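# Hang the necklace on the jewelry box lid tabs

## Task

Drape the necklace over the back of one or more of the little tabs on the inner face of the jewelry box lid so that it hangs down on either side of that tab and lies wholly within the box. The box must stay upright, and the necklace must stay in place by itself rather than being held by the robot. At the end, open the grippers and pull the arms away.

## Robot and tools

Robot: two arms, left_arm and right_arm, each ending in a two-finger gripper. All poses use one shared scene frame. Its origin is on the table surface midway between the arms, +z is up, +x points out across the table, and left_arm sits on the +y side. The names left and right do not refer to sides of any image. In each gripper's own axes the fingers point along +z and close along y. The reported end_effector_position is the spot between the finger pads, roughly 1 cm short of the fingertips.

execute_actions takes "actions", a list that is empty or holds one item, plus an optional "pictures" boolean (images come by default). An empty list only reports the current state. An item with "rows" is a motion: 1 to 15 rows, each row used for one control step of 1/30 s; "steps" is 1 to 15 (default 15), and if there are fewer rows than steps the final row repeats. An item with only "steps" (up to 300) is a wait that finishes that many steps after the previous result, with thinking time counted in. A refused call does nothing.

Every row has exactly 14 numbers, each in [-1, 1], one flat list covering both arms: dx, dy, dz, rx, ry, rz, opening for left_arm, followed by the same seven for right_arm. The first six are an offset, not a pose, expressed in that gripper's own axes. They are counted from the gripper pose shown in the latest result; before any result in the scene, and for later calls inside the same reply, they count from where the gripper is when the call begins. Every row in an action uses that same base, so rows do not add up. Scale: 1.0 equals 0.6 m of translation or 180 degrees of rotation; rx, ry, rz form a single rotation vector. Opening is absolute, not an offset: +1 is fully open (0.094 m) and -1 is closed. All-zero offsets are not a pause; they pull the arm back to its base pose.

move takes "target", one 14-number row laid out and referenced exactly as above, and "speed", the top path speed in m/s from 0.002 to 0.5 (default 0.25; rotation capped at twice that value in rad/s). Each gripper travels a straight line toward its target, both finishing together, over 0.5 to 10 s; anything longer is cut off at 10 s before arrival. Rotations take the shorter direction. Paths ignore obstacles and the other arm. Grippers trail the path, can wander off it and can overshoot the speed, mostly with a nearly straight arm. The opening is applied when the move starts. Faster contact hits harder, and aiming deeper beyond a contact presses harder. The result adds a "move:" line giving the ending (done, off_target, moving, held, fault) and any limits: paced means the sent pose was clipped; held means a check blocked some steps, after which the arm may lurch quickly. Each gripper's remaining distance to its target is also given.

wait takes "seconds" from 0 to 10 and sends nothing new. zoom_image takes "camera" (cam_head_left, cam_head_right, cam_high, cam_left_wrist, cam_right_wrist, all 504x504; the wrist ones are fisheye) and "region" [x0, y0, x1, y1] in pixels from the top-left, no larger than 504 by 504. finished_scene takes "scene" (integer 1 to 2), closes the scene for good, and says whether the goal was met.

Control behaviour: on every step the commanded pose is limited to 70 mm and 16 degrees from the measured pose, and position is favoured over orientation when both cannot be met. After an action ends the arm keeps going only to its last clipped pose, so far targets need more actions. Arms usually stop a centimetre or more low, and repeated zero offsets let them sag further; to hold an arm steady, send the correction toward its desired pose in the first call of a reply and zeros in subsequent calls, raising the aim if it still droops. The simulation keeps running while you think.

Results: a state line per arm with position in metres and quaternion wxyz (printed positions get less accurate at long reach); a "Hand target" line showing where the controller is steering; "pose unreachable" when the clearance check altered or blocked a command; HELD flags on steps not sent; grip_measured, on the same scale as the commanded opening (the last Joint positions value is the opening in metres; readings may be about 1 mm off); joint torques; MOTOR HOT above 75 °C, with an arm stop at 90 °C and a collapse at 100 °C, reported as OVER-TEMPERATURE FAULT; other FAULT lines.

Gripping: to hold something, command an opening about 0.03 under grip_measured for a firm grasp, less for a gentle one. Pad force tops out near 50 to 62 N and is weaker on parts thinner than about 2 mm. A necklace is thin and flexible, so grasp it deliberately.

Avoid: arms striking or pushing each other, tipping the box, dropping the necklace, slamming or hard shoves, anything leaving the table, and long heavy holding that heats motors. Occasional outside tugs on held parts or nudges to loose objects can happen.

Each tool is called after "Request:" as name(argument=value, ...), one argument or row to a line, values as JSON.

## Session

Request:
execute_actions(
  actions=[],
)

Scene clock: 0.00 s of 4800.00 s.
left_arm: end_effector_position=(+0.4852, +0.1980, +0.1548) grip_measured=+1.000 end_effector_quat_wxyz=(+0.005, -0.452, +0.854, -0.257) | right_arm: end_effector_position=(-0.0466, +0.1129, +0.3099) grip_measured=+1.000 end_effector_quat_wxyz=(-0.422, +0.707, -0.469, -0.319)
Joint positions: left_arm=[-0.069  2.168  2.092 -1.277  0.476 -0.914  0.094] | right_arm=[ 1.572  1.366  1.294 -0.385  0.041 -0.317  0.094]
Joint velocities: left_arm=[-0.007  0.007 -0.012 -0.022 -0.081 -0.007  0.   ] | right_arm=[-0.002 -0.007  0.002 -0.037 -0.007 -0.037  0.   ]
Joint torques (N m, as the arm reports them, + toward a larger angle): no reading
Hand target (left_arm): +0.487, +0.198, +0.166; +0.019, -0.446, +0.855, -0.264
Hand target (right_arm): -0.047, +0.112, +0.322; -0.431, +0.700, -0.466, -0.328
camera_calibration (this result's frames):
cam_left_wrist: T_world_to_cam=[[0.731869, -0.510973, 0.45086, -0.321434], [-0.633293, -0.265712, 0.726868, 0.26935], [-0.251611, -0.817499, -0.518062, 0.476603], [0, 0, 0, 1]] pos_world=[0.525743, 0.296948, 0.196049]
cam_right_wrist: T_world_to_cam=[[0.788775, 0.319444, 0.525157, -0.163138], [0.583956, -0.656166, -0.477955, 0.285717], [0.19191, 0.683668, -0.704108, 0.260096], [0, 0, 0, 1]] pos_world=[-0.0880824, 0.0617715, 0.405369]

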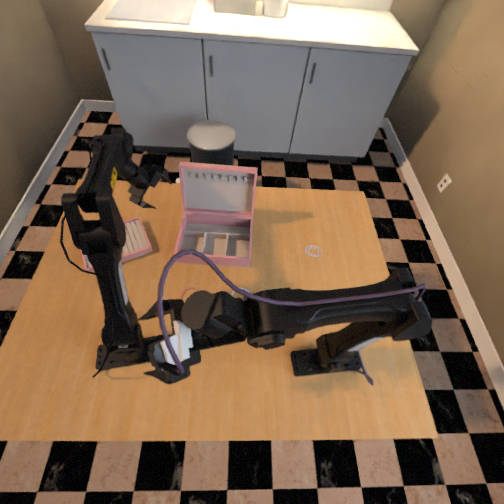

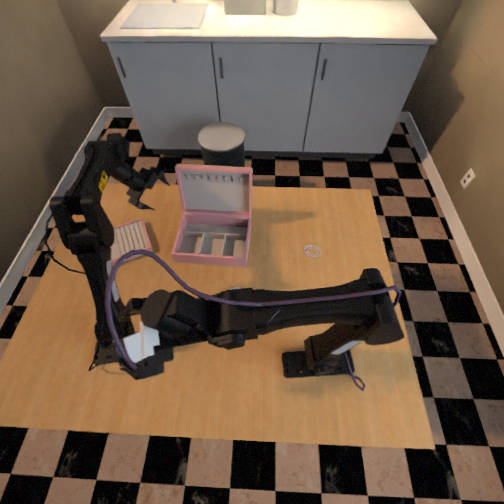

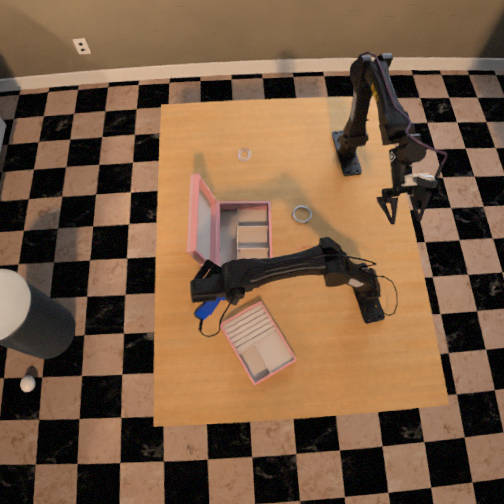

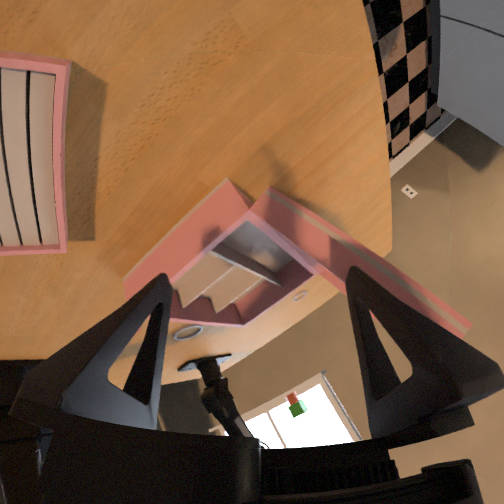

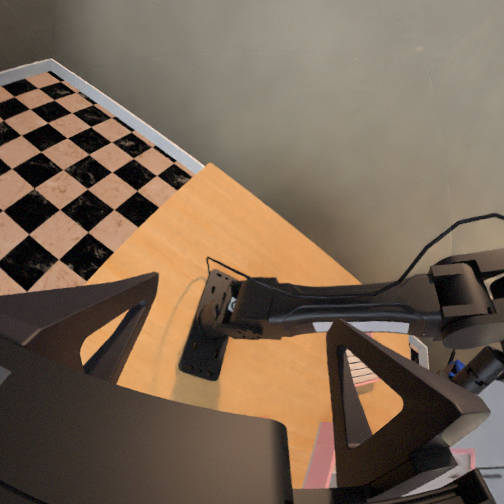

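Request:
move(
  target=[0,0,0,0,0,0,1,0.847,-0.405,-0.562,0.249,0.329,0.552,1],
)

Request:
move(
  target=[0.292,0.116,0.016,0.102,-0.442,0.369,1,0,0,0,0,0,0,1],
)

Request:
zoom_image(
  camera="cam_right_wrist",
  region=[180, 160, 320, 300],
)

Scene clock: 11.73 s of 4800.00 s.
left_arm: end_effector_position=(+0.4852, +0.1980, +0.1548) grip_measured=+1.000 end_effector_quat_wxyz=(+0.005, -0.452, +0.854, -0.257) | right_arm: end_effector_position=(+0.3810, -0.3371, +0.0889) grip_measured=+1.000 end_effector_quat_wxyz=(-0.007, -0.014, +1.000, -0.000)
Joint positions: left_arm=[-0.069  2.168  2.092 -1.277  0.476 -0.914  0.094] | right_arm=[-0.146  2.037  1.729 -1.276  0.001 -0.067  0.094]
Joint velocities: left_arm=[ 0.002  0.007  0.002 -0.037 -0.022 -0.037  0.   ] | right_arm=[-0.002 -0.002  0.002 -0.022 -0.007 -0.066  0.   ]
Joint torques (N m, as the arm reports them, + toward a larger angle): left_arm=[  0.   -11.96   6.     0.87   0.23  -0.02] | right_arm=[-0.56 -8.71  7.69 -0.02  0.11  0.08]
Hand target (left_arm): +0.485, +0.198, +0.155; +0.005, -0.452, +0.854, -0.257
Hand target (right_arm): +0.384, -0.342, +0.096; -0.003, -0.005, +1.000, -0.007
Off the commanded pose (left_arm): 0.000 m, 0 deg.
Off the commanded pose (right_arm): 0.011 m, 2 deg.
After step 90, 3.80 s passed at rest.
move: off_target (right_arm)
camera_calibration (this result's frames):
cam_left_wrist: T_world_to_cam=[[0.731869, -0.510973, 0.45086, -0.321434], [-0.633293, -0.265712, 0.726868, 0.26935], [-0.251611, -0.817499, -0.518062, 0.476603], [0, 0, 0, 1]] pos_world=[0.525743, 0.296948, 0.196049]
cam_right_wrist: T_world_to_cam=[[0.316894, -0.948346, -0.0147713, -0.440162], [-0.858, -0.293273, 0.421695, 0.226858], [-0.404245, -0.120959, -0.906617, 0.304017], [0, 0, 0, 1]] pos_world=[0.457026, -0.314121, 0.17346]

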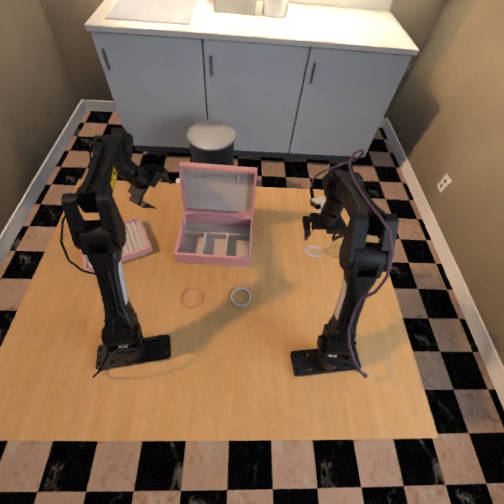

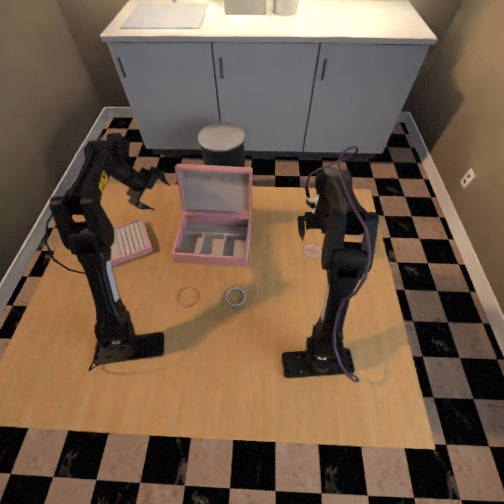

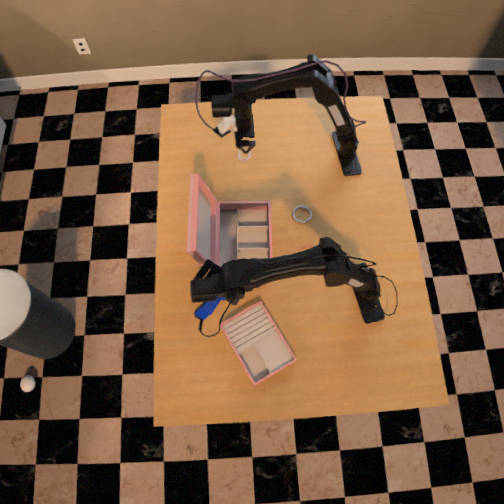

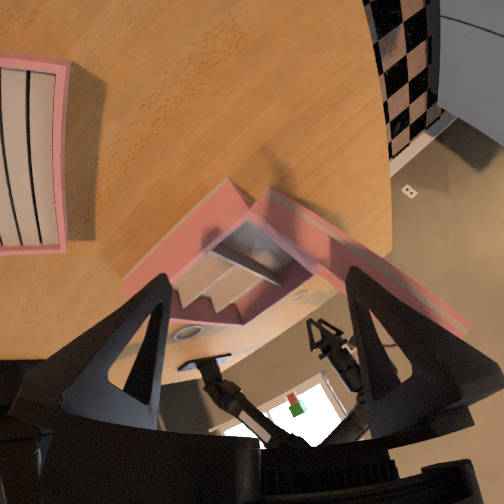

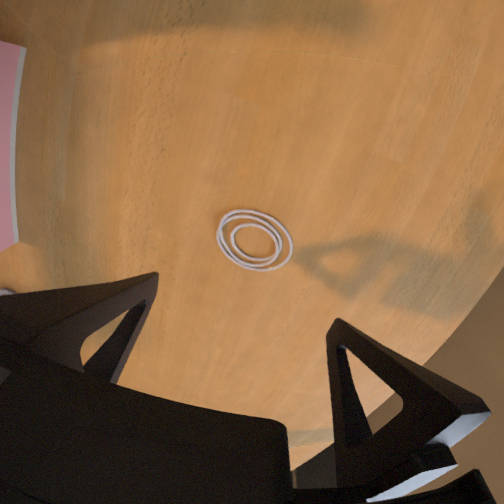

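Scene clock: 16.43 s of 4800.00 s.
left_arm: end_effector_position=(+0.3372, +0.0877, +0.1505) grip_measured=+1.000 end_effector_quat_wxyz=(+0.711, +0.011, +0.703, -0.007) | right_arm: end_effector_position=(+0.3809, -0.3371, +0.0889) grip_measured=+1.000 end_effector_quat_wxyz=(-0.007, -0.014, +1.000, -0.000)
Joint positions: left_arm=[-0.927  1.63   0.194  1.451 -0.721  0.015  0.094] | right_arm=[-0.146  2.037  1.729 -1.276  0.001 -0.067  0.094]
Joint velocities: left_arm=[ 0.007  0.002 -0.002  0.022  0.007 -0.022  0.   ] | right_arm=[ 0.007  0.027 -0.007 -0.095 -0.081  0.007  0.   ]
Joint torques (N m, as the arm reports them, + toward a larger angle): left_arm=[-0.4  -3.67  2.64  2.05 -0.07  0.06] | right_arm=[-0.01 -8.73  5.59  0.15 -0.02  0.  ]
Hand target (left_arm): +0.333, +0.090, +0.147; +0.710, +0.015, +0.704, -0.001
Hand target (right_arm): +0.381, -0.337, +0.089; -0.007, -0.014, +1.000, -0.000
Off the commanded pose (left_arm): 0.008 m, 2 deg.
Off the commanded pose (right_arm): 0.000 m, 0 deg.
move: done
camera_calibration (this result's frames):
cam_left_wrist: T_world_to_cam=[[-0.0173884, -0.997508, -0.0683793, 0.105928], [-0.658683, 0.0628802, -0.749789, 0.351439], [0.75222, 0.0320027, -0.658135, -0.0448623], [0, 0, 0, 1]] pos_world=[0.267075, 0.0850009, 0.241223]
cam_right_wrist: T_world_to_cam=[[0.316889, -0.948346, -0.0149061, -0.440115], [-0.857839, -0.293279, 0.422018, 0.226685], [-0.404591, -0.120946, -0.906465, 0.304102], [0, 0, 0, 1]] pos_world=[0.456964, -0.314119, 0.173433]

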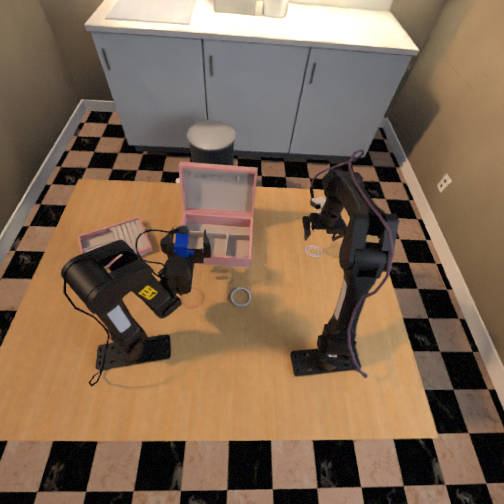

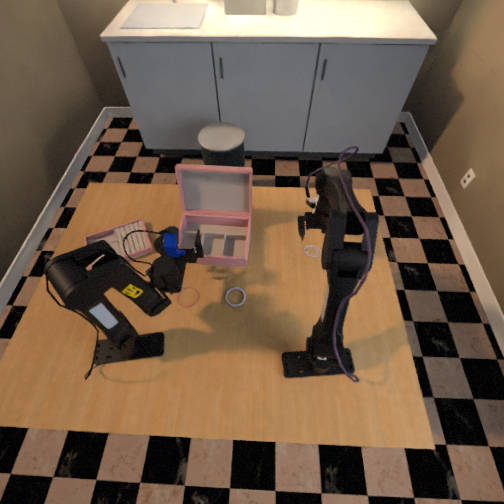

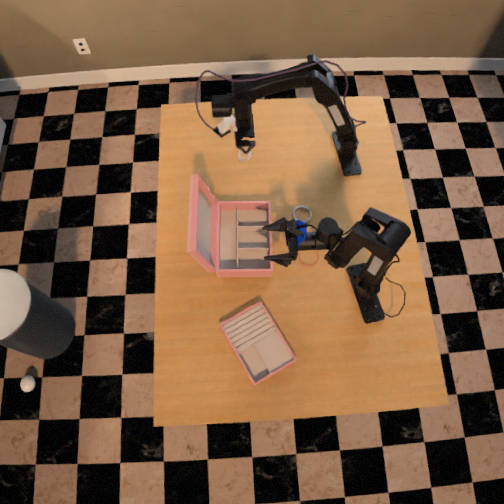

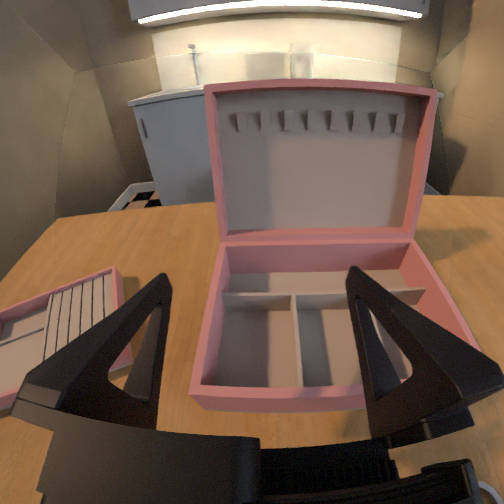

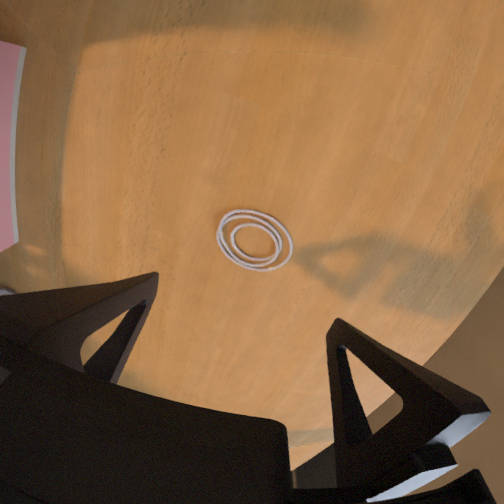

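Region (180, 160, 320, 300) of cam_right_wrist's 504x504 image, scaled by 3.600, with more detail than that image has.

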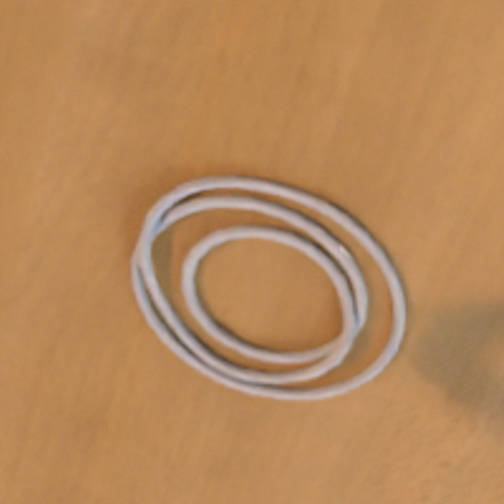

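Request:
move(
  target=[0,0,0,0,0,0,1,-0.022,-0.053,0.108,0,0,-0.09,-0.78],
  speed=0.1,
)

Request:
zoom_image(
  camera="cam_right_wrist",
  region=[150, 210, 350, 380],
)

Scene clock: 22.37 s of 4800.00 s.
left_arm: end_effector_position=(+0.3372, +0.0877, +0.1513) grip_measured=+1.000 end_effector_quat_wxyz=(+0.712, +0.010, +0.702, -0.008) | right_arm: end_effector_position=(+0.3917, -0.3636, +0.0261) grip_measured=-0.778 end_effector_quat_wxyz=(-0.012, -0.153, +0.988, +0.003)
Joint positions: left_arm=[-0.927  1.63   0.194  1.455 -0.721  0.016  0.094] | right_arm=[-0.211  2.14   1.634 -1.089  0.001 -0.412  0.01 ]
Joint velocities: left_arm=[-0.002  0.002 -0.002  0.066 -0.022  0.081  0.   ] | right_arm=[-0.002  0.012  0.007  0.11  -0.022 -0.022 -0.   ]
Joint torques (N m, as the arm reports them, + toward a larger angle): left_arm=[-0.02 -4.7   4.01  1.8   0.02 -0.03] | right_arm=[-0.75 -9.12  5.03  0.29 -0.01 -0.09]
Hand target (left_arm): +0.337, +0.088, +0.151; +0.711, +0.011, +0.703, -0.007
Hand target (right_arm): +0.394, -0.368, +0.023; -0.007, -0.155, +0.988, +0.001
Off the commanded pose (left_arm): 0.001 m, 0 deg.
Off the commanded pose (right_arm): 0.006 m, 1 deg.
After step 90, 1.07 s passed at rest.
move: done
camera_calibration (this result's frames):
cam_left_wrist: T_world_to_cam=[[-0.0171822, -0.997606, -0.0669861, 0.105718], [-0.656559, 0.0617851, -0.75174, 0.351692], [0.754079, 0.0310638, -0.656049, -0.045203], [0, 0, 0, 1]] pos_world=[0.26681, 0.0851394, 0.241807]
cam_right_wrist: T_world_to_cam=[[0.566336, -0.823749, -0.026478, -0.521642], [-0.738311, -0.52135, 0.427892, 0.124734], [-0.36628, -0.222781, -0.903442, 0.196207], [0, 0, 0, 1]] pos_world=[0.459384, -0.32096, 0.110077]

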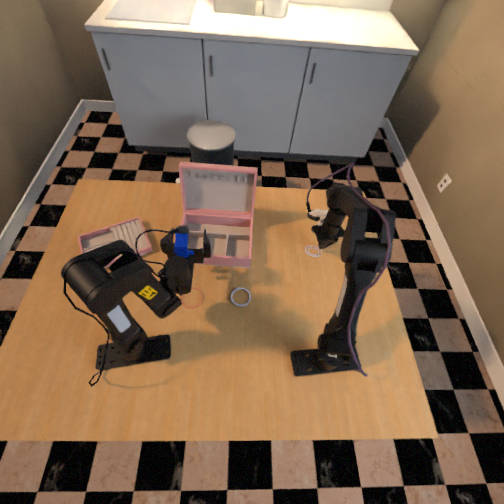

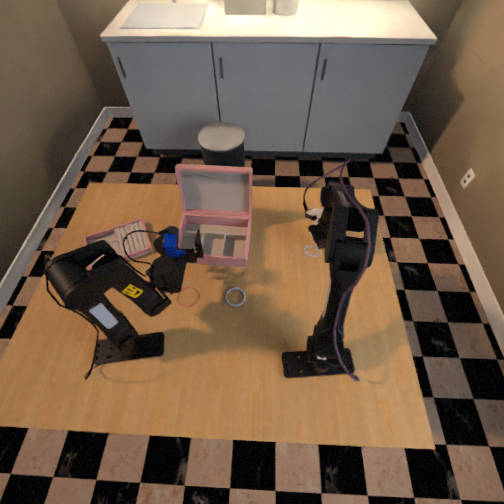

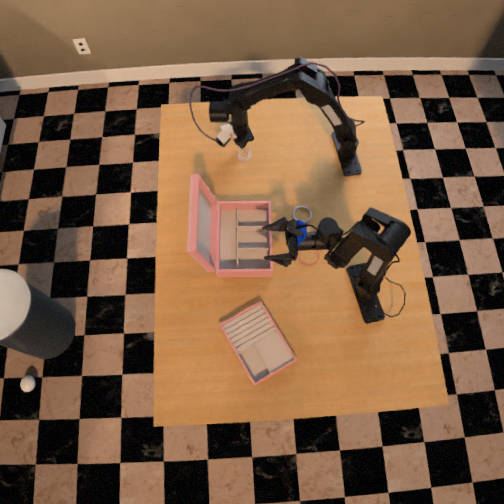

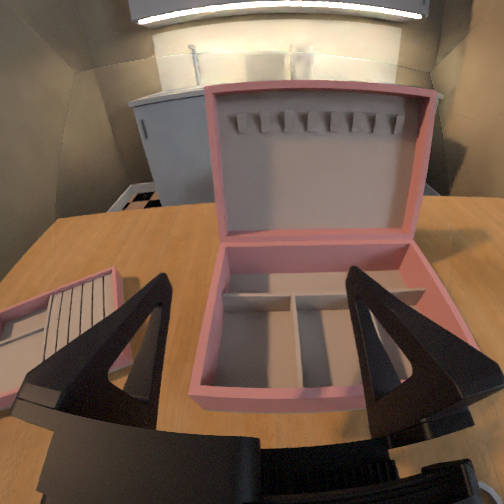

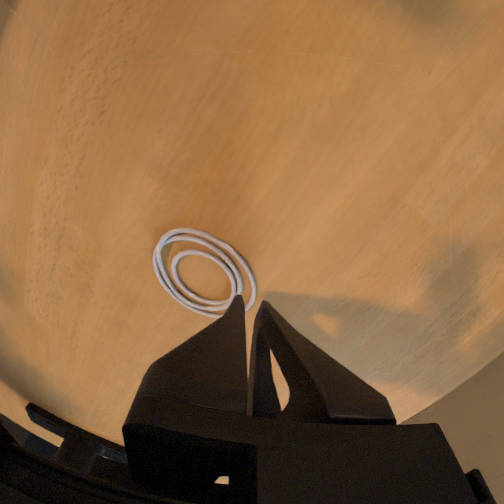

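Region (150, 210, 350, 380) of cam_right_wrist's 504x504 image, scaled by 2.520, with more detail than that image has; it fills the top 428 rows of this view, and the rest is white.

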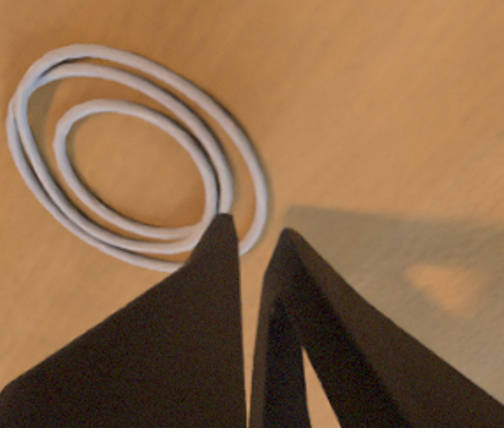

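Request:
move(
  target=[0,0,0,0,0,0,1,0,-0.01,0.04,0,0,0,-0.78],
  speed=0.03,
)

Request:
zoom_image(
  camera="cam_right_wrist",
  region=[150, 210, 350, 380],
)

Request:
execute_actions(
  actions=[
    {"rows":[[0,0,0,0,0,0,1,0,0,0.014,0,0,0,-1]]},
  ],
  pictures=false,
)

Request:
move(
  target=[0,0,0,0,0,0,1,0,0,-0.08,0,0,0,-1],
  speed=0.04,
)

Scene clock: 26.27 s of 4800.00 s.
left_arm: end_effector_position=(+0.3372, +0.0877, +0.1513) grip_measured=+1.000 end_effector_quat_wxyz=(+0.712, +0.010, +0.702, -0.008) | right_arm: end_effector_position=(+0.3931, -0.3655, +0.0138) grip_measured=-0.778 end_effector_quat_wxyz=(-0.011, -0.153, +0.988, +0.002)
Joint positions: left_arm=[-0.927  1.63   0.194  1.455 -0.721  0.016  0.094] | right_arm=[-0.215  2.157  1.609 -1.045  0.001 -0.415  0.01 ]
Joint velocities: left_arm=[ 0.012  0.007  0.002  0.022  0.066 -0.022  0.   ] | right_arm=[ 0.007 -0.022 -0.007 -0.007 -0.007 -0.095 -0.001]
Joint torques (N m, as the arm reports them, + toward a larger angle): left_arm=[ 0.03 -4.72  4.    1.83  0.    0.  ] | right_arm=[-0.77 -8.    3.91  0.42 -0.02 -0.07]
Hand target (left_arm): +0.337, +0.088, +0.151; +0.712, +0.010, +0.702, -0.008
Hand target (right_arm): +0.393, -0.369, +0.002; -0.012, -0.153, +0.988, +0.003
Off the commanded pose (left_arm): 0.000 m, 0 deg.
Off the commanded pose (right_arm): 0.012 m, 0 deg.
move: off_target (right_arm)
camera_calibration (this result's frames):
cam_left_wrist: T_world_to_cam=[[-0.0171822, -0.997606, -0.0669861, 0.105718], [-0.656559, 0.0617851, -0.75174, 0.351692], [0.754079, 0.0310638, -0.656049, -0.045203], [0, 0, 0, 1]] pos_world=[0.26681, 0.0851394, 0.241807]
cam_right_wrist: T_world_to_cam=[[0.565484, -0.824409, -0.024013, -0.52431], [-0.740345, -0.520223, 0.425744, 0.131326], [-0.36348, -0.222974, -0.904525, 0.184034], [0, 0, 0, 1]] pos_world=[0.460608, -0.322893, 0.0979617]

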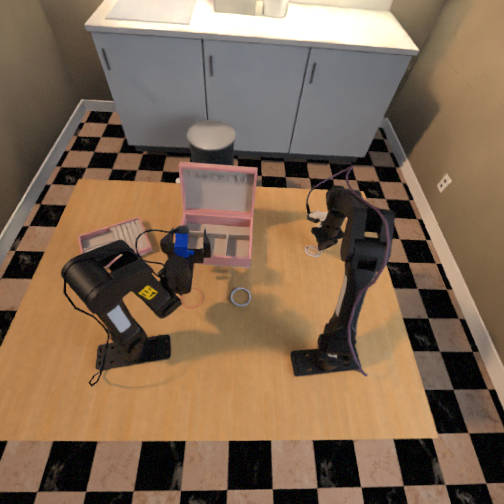

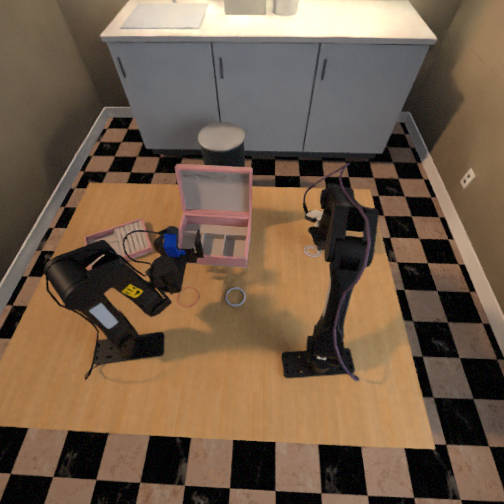

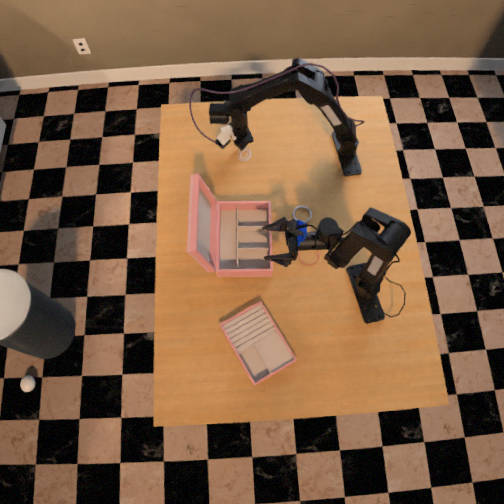

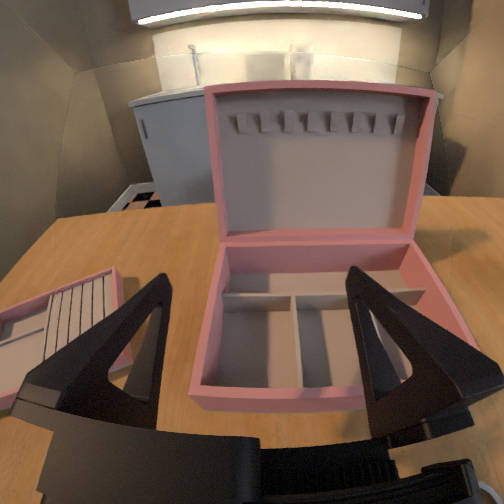

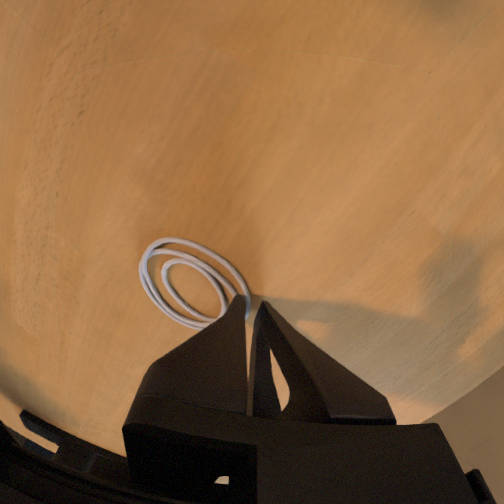

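Region (150, 210, 350, 380) of cam_right_wrist's 504x504 image, scaled by 2.520, with more detail than that image has; it fills the top 428 rows of this view, and the rest is white.

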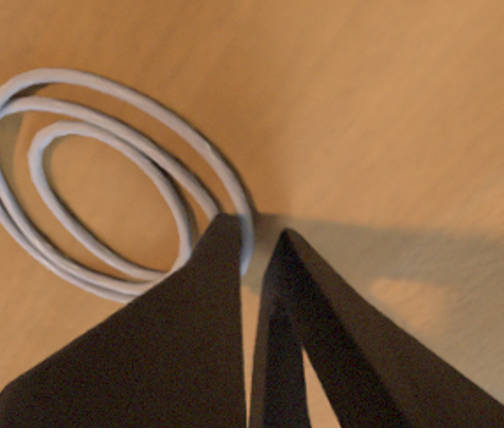

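Scene clock: 26.77 s of 4800.00 s.
left_arm: end_effector_position=(+0.3372, +0.0877, +0.1513) grip_measured=+1.000 end_effector_quat_wxyz=(+0.712, +0.010, +0.702, -0.008) | right_arm: end_effector_position=(+0.3940, -0.3655, +0.0138) grip_measured=-0.990 end_effector_quat_wxyz=(-0.009, -0.153, +0.988, +0.002)
Joint positions: left_arm=[-0.927  1.63   0.194  1.455 -0.721  0.016  0.094] | right_arm=[-0.215  2.157  1.609 -1.041  0.001 -0.415  0.   ]
Joint velocities: left_arm=[-0.017 -0.017 -0.022 -0.037 -0.051 -0.007  0.   ] | right_arm=[ 0.002  0.017 -0.007  0.081 -0.022  0.007  0.001]
Joint torques (N m, as the arm reports them, + toward a larger angle): left_arm=[-0.03 -4.71  4.    1.83  0.01 -0.03] | right_arm=[-0.01 -8.66  3.96  0.35 -0.03  0.  ]
Hand target (left_arm): +0.337, +0.088, +0.151; +0.712, +0.010, +0.702, -0.008
Hand target (right_arm): +0.393, -0.365, +0.006; -0.011, -0.153, +0.988, +0.002
Off the commanded pose (left_arm): 0.000 m, 0 deg.
Off the commanded pose (right_arm): 0.008 m, 0 deg.
Steps of this call (steps 1 to 15: all 15 steps of this action). Readings (end_effector_position):
1: left_arm (+0.3372, +0.0877, +0.1513) | right_arm (+0.3932, -0.3654, +0.0138)
2: left_arm (+0.3372, +0.0877, +0.1513) | right_arm (+0.3938, -0.3655, +0.0138)
4: left_arm (+0.3372, +0.0877, +0.1513) | right_arm (+0.3940, -0.3655, +0.0138)
8: left_arm (+0.3372, +0.0877, +0.1513) | right_arm (+0.3940, -0.3655, +0.0138)
15: the state above

Scene clock: 28.63 s of 4800.00 s.
left_arm: end_effector_position=(+0.3372, +0.0877, +0.1513) grip_measured=+1.000 end_effector_quat_wxyz=(+0.712, +0.010, +0.702, -0.008) | right_arm: end_effector_position=(+0.3882, -0.3649, +0.0390) grip_measured=-0.991 end_effector_quat_wxyz=(-0.033, -0.153, +0.988, +0.008)
Joint positions: left_arm=[-0.927  1.63   0.194  1.455 -0.721  0.016  0.094] | right_arm=[-0.215  2.157  1.711 -1.192  0.001 -0.415  0.   ]
Joint velocities: left_arm=[-0.007  0.002  0.007 -0.037  0.051 -0.007  0.   ] | right_arm=[ 0.017 -0.017 -0.017 -0.037 -0.007 -0.051  0.   ]
Joint torques (N m, as the arm reports them, + toward a larger angle): left_arm=[-0.01 -4.68  3.99  1.83  0.01 -0.01] | right_arm=[ -0.1  -12.65   7.45  -0.08  -0.02  -0.01]
Hand target (left_arm): +0.337, +0.088, +0.151; +0.712, +0.010, +0.702, -0.008
Hand target (right_arm): +0.394, -0.366, +0.062; -0.009, -0.153, +0.988, +0.002
Off the commanded pose (left_arm): 0.000 m, 0 deg.
Off the commanded pose (right_arm): 0.024 m, 3 deg.
move: off_target (right_arm)
camera_calibration (this result's frames):
cam_left_wrist: T_world_to_cam=[[-0.0171822, -0.997606, -0.0669861, 0.105718], [-0.656559, 0.0617851, -0.75174, 0.351692], [0.754079, 0.0310638, -0.656049, -0.045203], [0, 0, 0, 1]] pos_world=[0.26681, 0.0851394, 0.241807]
cam_right_wrist: T_world_to_cam=[[0.563674, -0.824209, -0.0543194, -0.51845], [-0.720127, -0.522574, 0.456436, 0.107356], [-0.404585, -0.218165, -0.888096, 0.222209], [0, 0, 0, 1]] pos_world=[0.459449, -0.322731, 0.12018]

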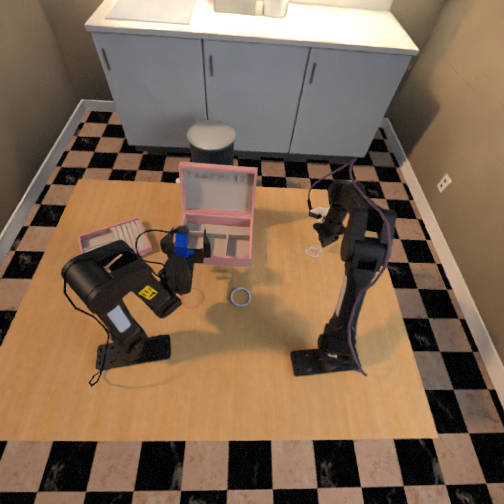

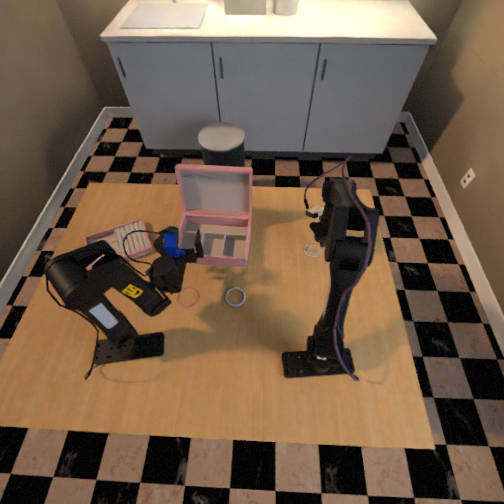

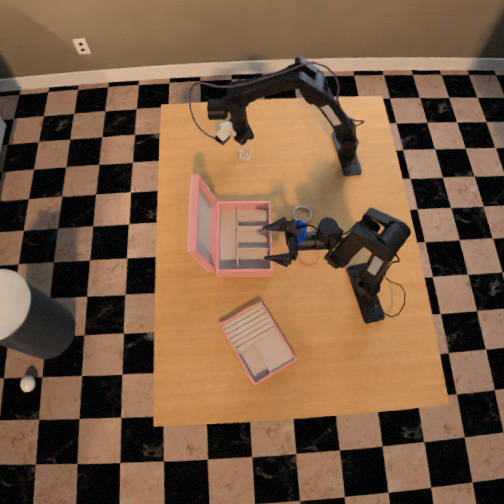

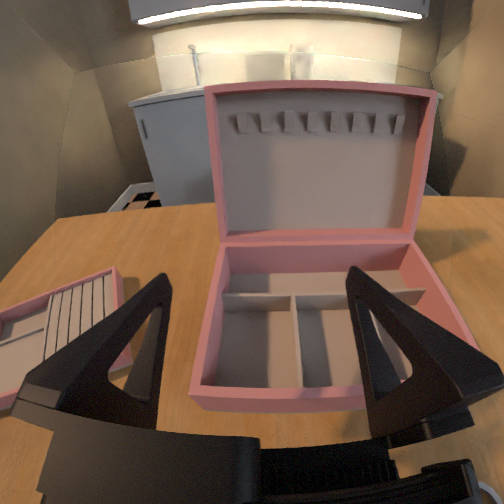

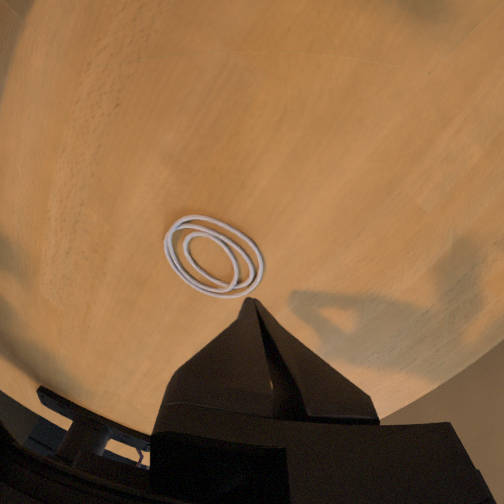

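Request:
move(
  target=[0,0,0,0,0,0,1,-0.02,0.01,0.03,0,-0.012,0,-0.78],
  speed=0.03,
)

Request:
move(
  target=[0,0,0,0,0,0,1,0,0,0.035,0,0,0,-0.78],
  speed=0.02,
)

Request:
zoom_image(
  camera="cam_right_wrist",
  region=[150, 210, 350, 380],
)

Scene clock: 33.33 s of 4800.00 s.
left_arm: end_effector_position=(+0.3372, +0.0877, +0.1513) grip_measured=+1.000 end_effector_quat_wxyz=(+0.712, +0.010, +0.702, -0.008) | right_arm: end_effector_position=(+0.3944, -0.3617, +0.0272) grip_measured=-0.782 end_effector_quat_wxyz=(-0.016, -0.153, +0.988, +0.004)
Joint positions: left_arm=[-0.927  1.63   0.194  1.455 -0.721  0.016  0.094] | right_arm=[-0.206  2.157  1.664 -1.111  0.001 -0.405  0.01 ]
Joint velocities: left_arm=[-0.002  0.002  0.022 -0.066  0.022 -0.022  0.   ] | right_arm=[ 0.012 -0.012 -0.022 -0.007 -0.007 -0.051 -0.   ]
Joint torques (N m, as the arm reports them, + toward a larger angle): left_arm=[ 0.03 -4.72  3.99  1.84  0.01 -0.02] | right_arm=[ 0.81 -8.51  4.87  0.26 -0.18  0.09]
Hand target (left_arm): +0.337, +0.088, +0.151; +0.712, +0.010, +0.702, -0.008
Hand target (right_arm): +0.397, -0.355, +0.021; -0.014, -0.152, +0.988, +0.011
Off the commanded pose (left_arm): 0.000 m, 0 deg.
Off the commanded pose (right_arm): 0.009 m, 1 deg.
After step 90, 0.57 s passed at rest.
move: done
camera_calibration (this result's frames):
cam_left_wrist: T_world_to_cam=[[-0.0171822, -0.997606, -0.0669861, 0.105718], [-0.656559, 0.0617851, -0.75174, 0.351692], [0.754079, 0.0310638, -0.656049, -0.045203], [0, 0, 0, 1]] pos_world=[0.26681, 0.0851394, 0.241807]
cam_right_wrist: T_world_to_cam=[[0.565151, -0.824376, -0.0317526, -0.521238], [-0.735303, -0.520792, 0.43371, 0.126126], [-0.374077, -0.221764, -0.900493, 0.201968], [0, 0, 0, 1]] pos_world=[0.46287, -0.319221, 0.110618]

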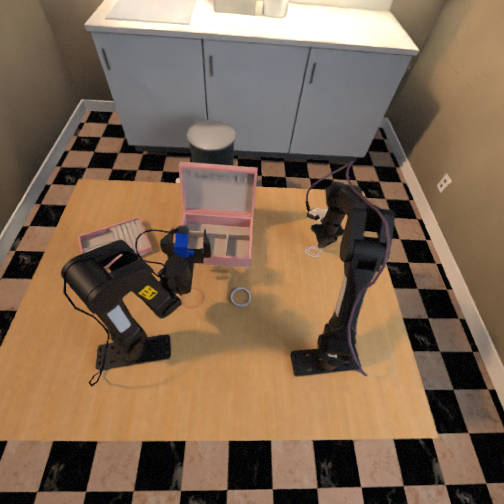

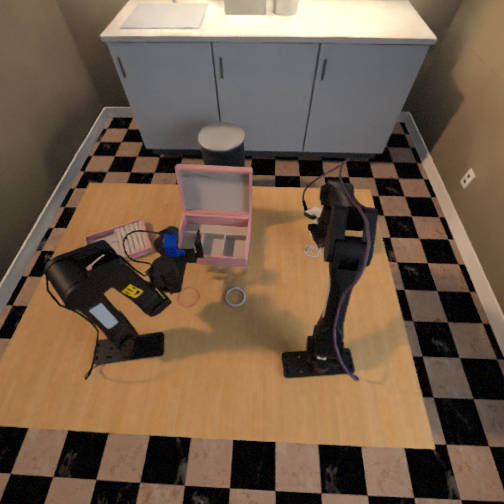

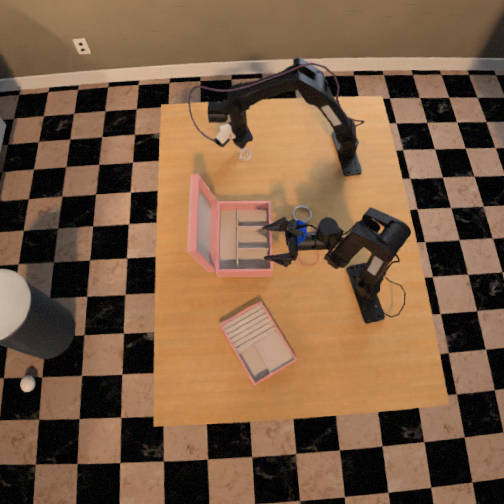

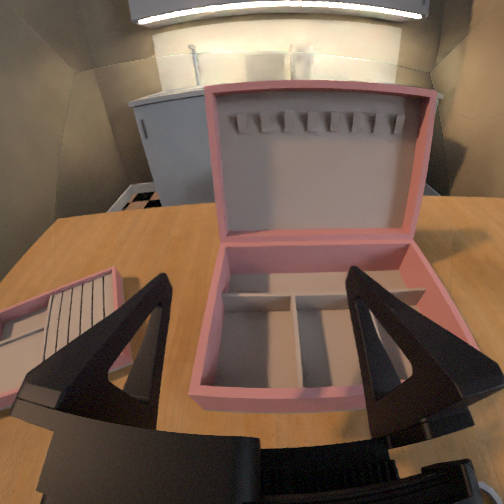

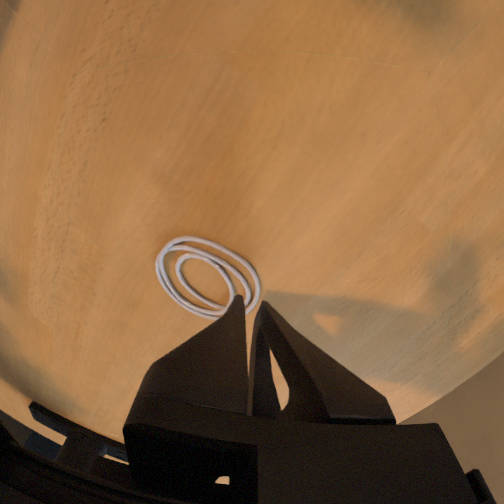

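Scene clock: 34.60 s of 4800.00 s.
left_arm: end_effector_position=(+0.3372, +0.0877, +0.1513) grip_measured=+1.000 end_effector_quat_wxyz=(+0.712, +0.010, +0.702, -0.008) | right_arm: end_effector_position=(+0.3921, -0.3621, +0.0138) grip_measured=-0.782 end_effector_quat_wxyz=(-0.019, -0.153, +0.988, +0.003)
Joint positions: left_arm=[-0.927  1.63   0.194  1.455 -0.721  0.016  0.094] | right_arm=[-0.206  2.167  1.625 -1.066  0.004 -0.405  0.01 ]
Joint velocities: left_arm=[-0.007 -0.012  0.007  0.022  0.007 -0.066  0.   ] | right_arm=[-0.012 -0.022 -0.017 -0.007 -0.037 -0.066 -0.002]
Joint torques (N m, as the arm reports them, + toward a larger angle): left_arm=[ 0.01 -4.76  4.    1.83  0.01 -0.02] | right_arm=[ 0.13 -8.69  4.39  0.37 -0.04  0.  ]
Hand target (left_arm): +0.337, +0.088, +0.151; +0.712, +0.010, +0.702, -0.008
Hand target (right_arm): +0.394, -0.361, +0.006; -0.017, -0.153, +0.988, +0.004
Off the commanded pose (left_arm): 0.000 m, 0 deg.
Off the commanded pose (right_arm): 0.008 m, 0 deg.
move: done
camera_calibration (this result's frames):
cam_left_wrist: T_world_to_cam=[[-0.0171822, -0.997606, -0.0669861, 0.105718], [-0.656559, 0.0617851, -0.75174, 0.351692], [0.754079, 0.0310638, -0.656049, -0.045203], [0, 0, 0, 1]] pos_world=[0.26681, 0.0851394, 0.241807]
cam_right_wrist: T_world_to_cam=[[0.565108, -0.824403, -0.0318286, -0.520649], [-0.733271, -0.519573, 0.438586, 0.129615], [-0.378109, -0.224509, -0.898125, 0.18945], [0, 0, 0, 1]] pos_world=[0.460899, -0.319347, 0.0967306]

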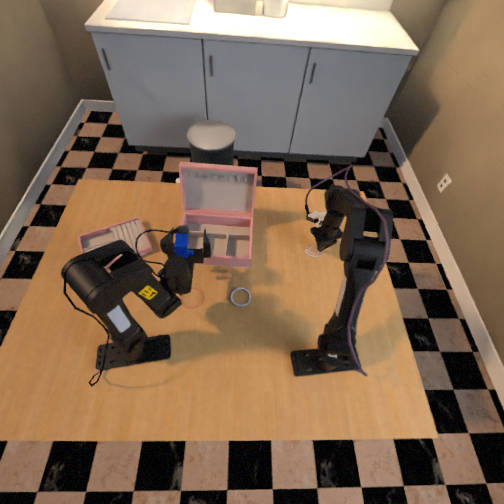

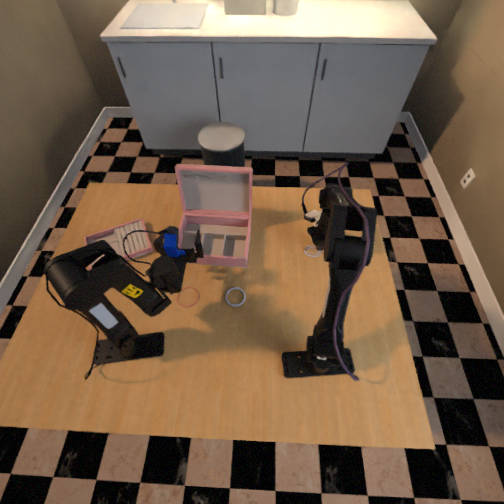

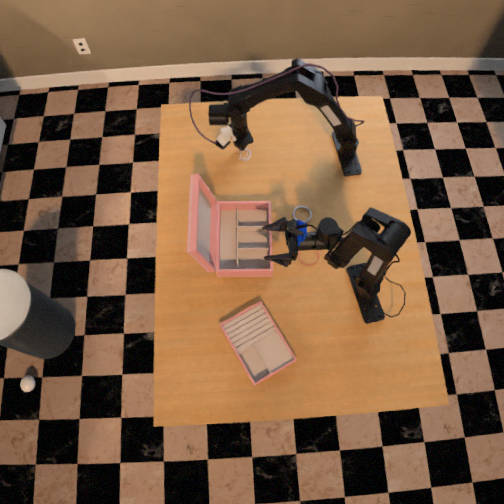

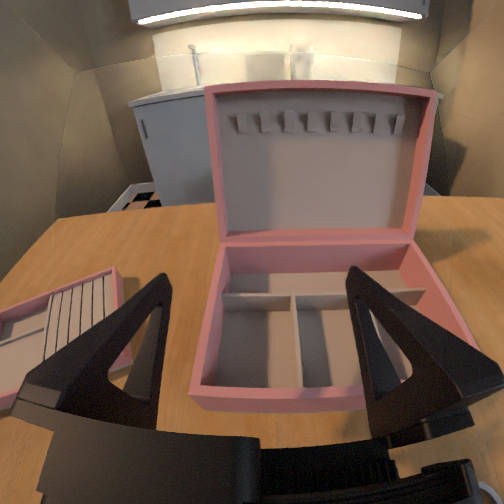

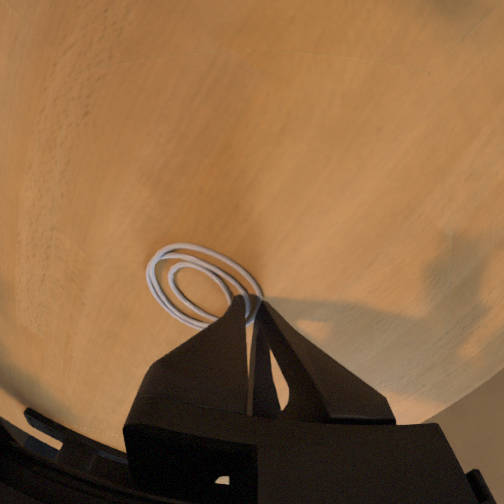

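Region (150, 210, 350, 380) of cam_right_wrist's 504x504 image, scaled by 2.520, with more detail than that image has; it fills the top 428 rows of this view, and the rest is white.

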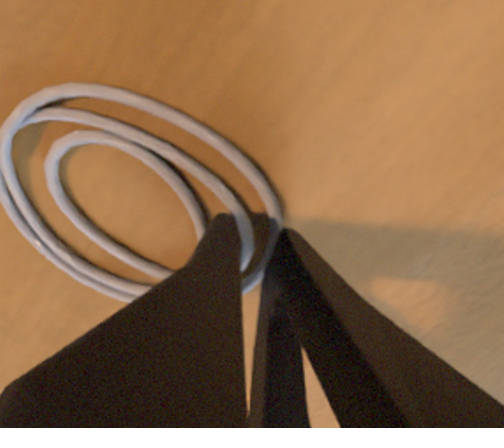

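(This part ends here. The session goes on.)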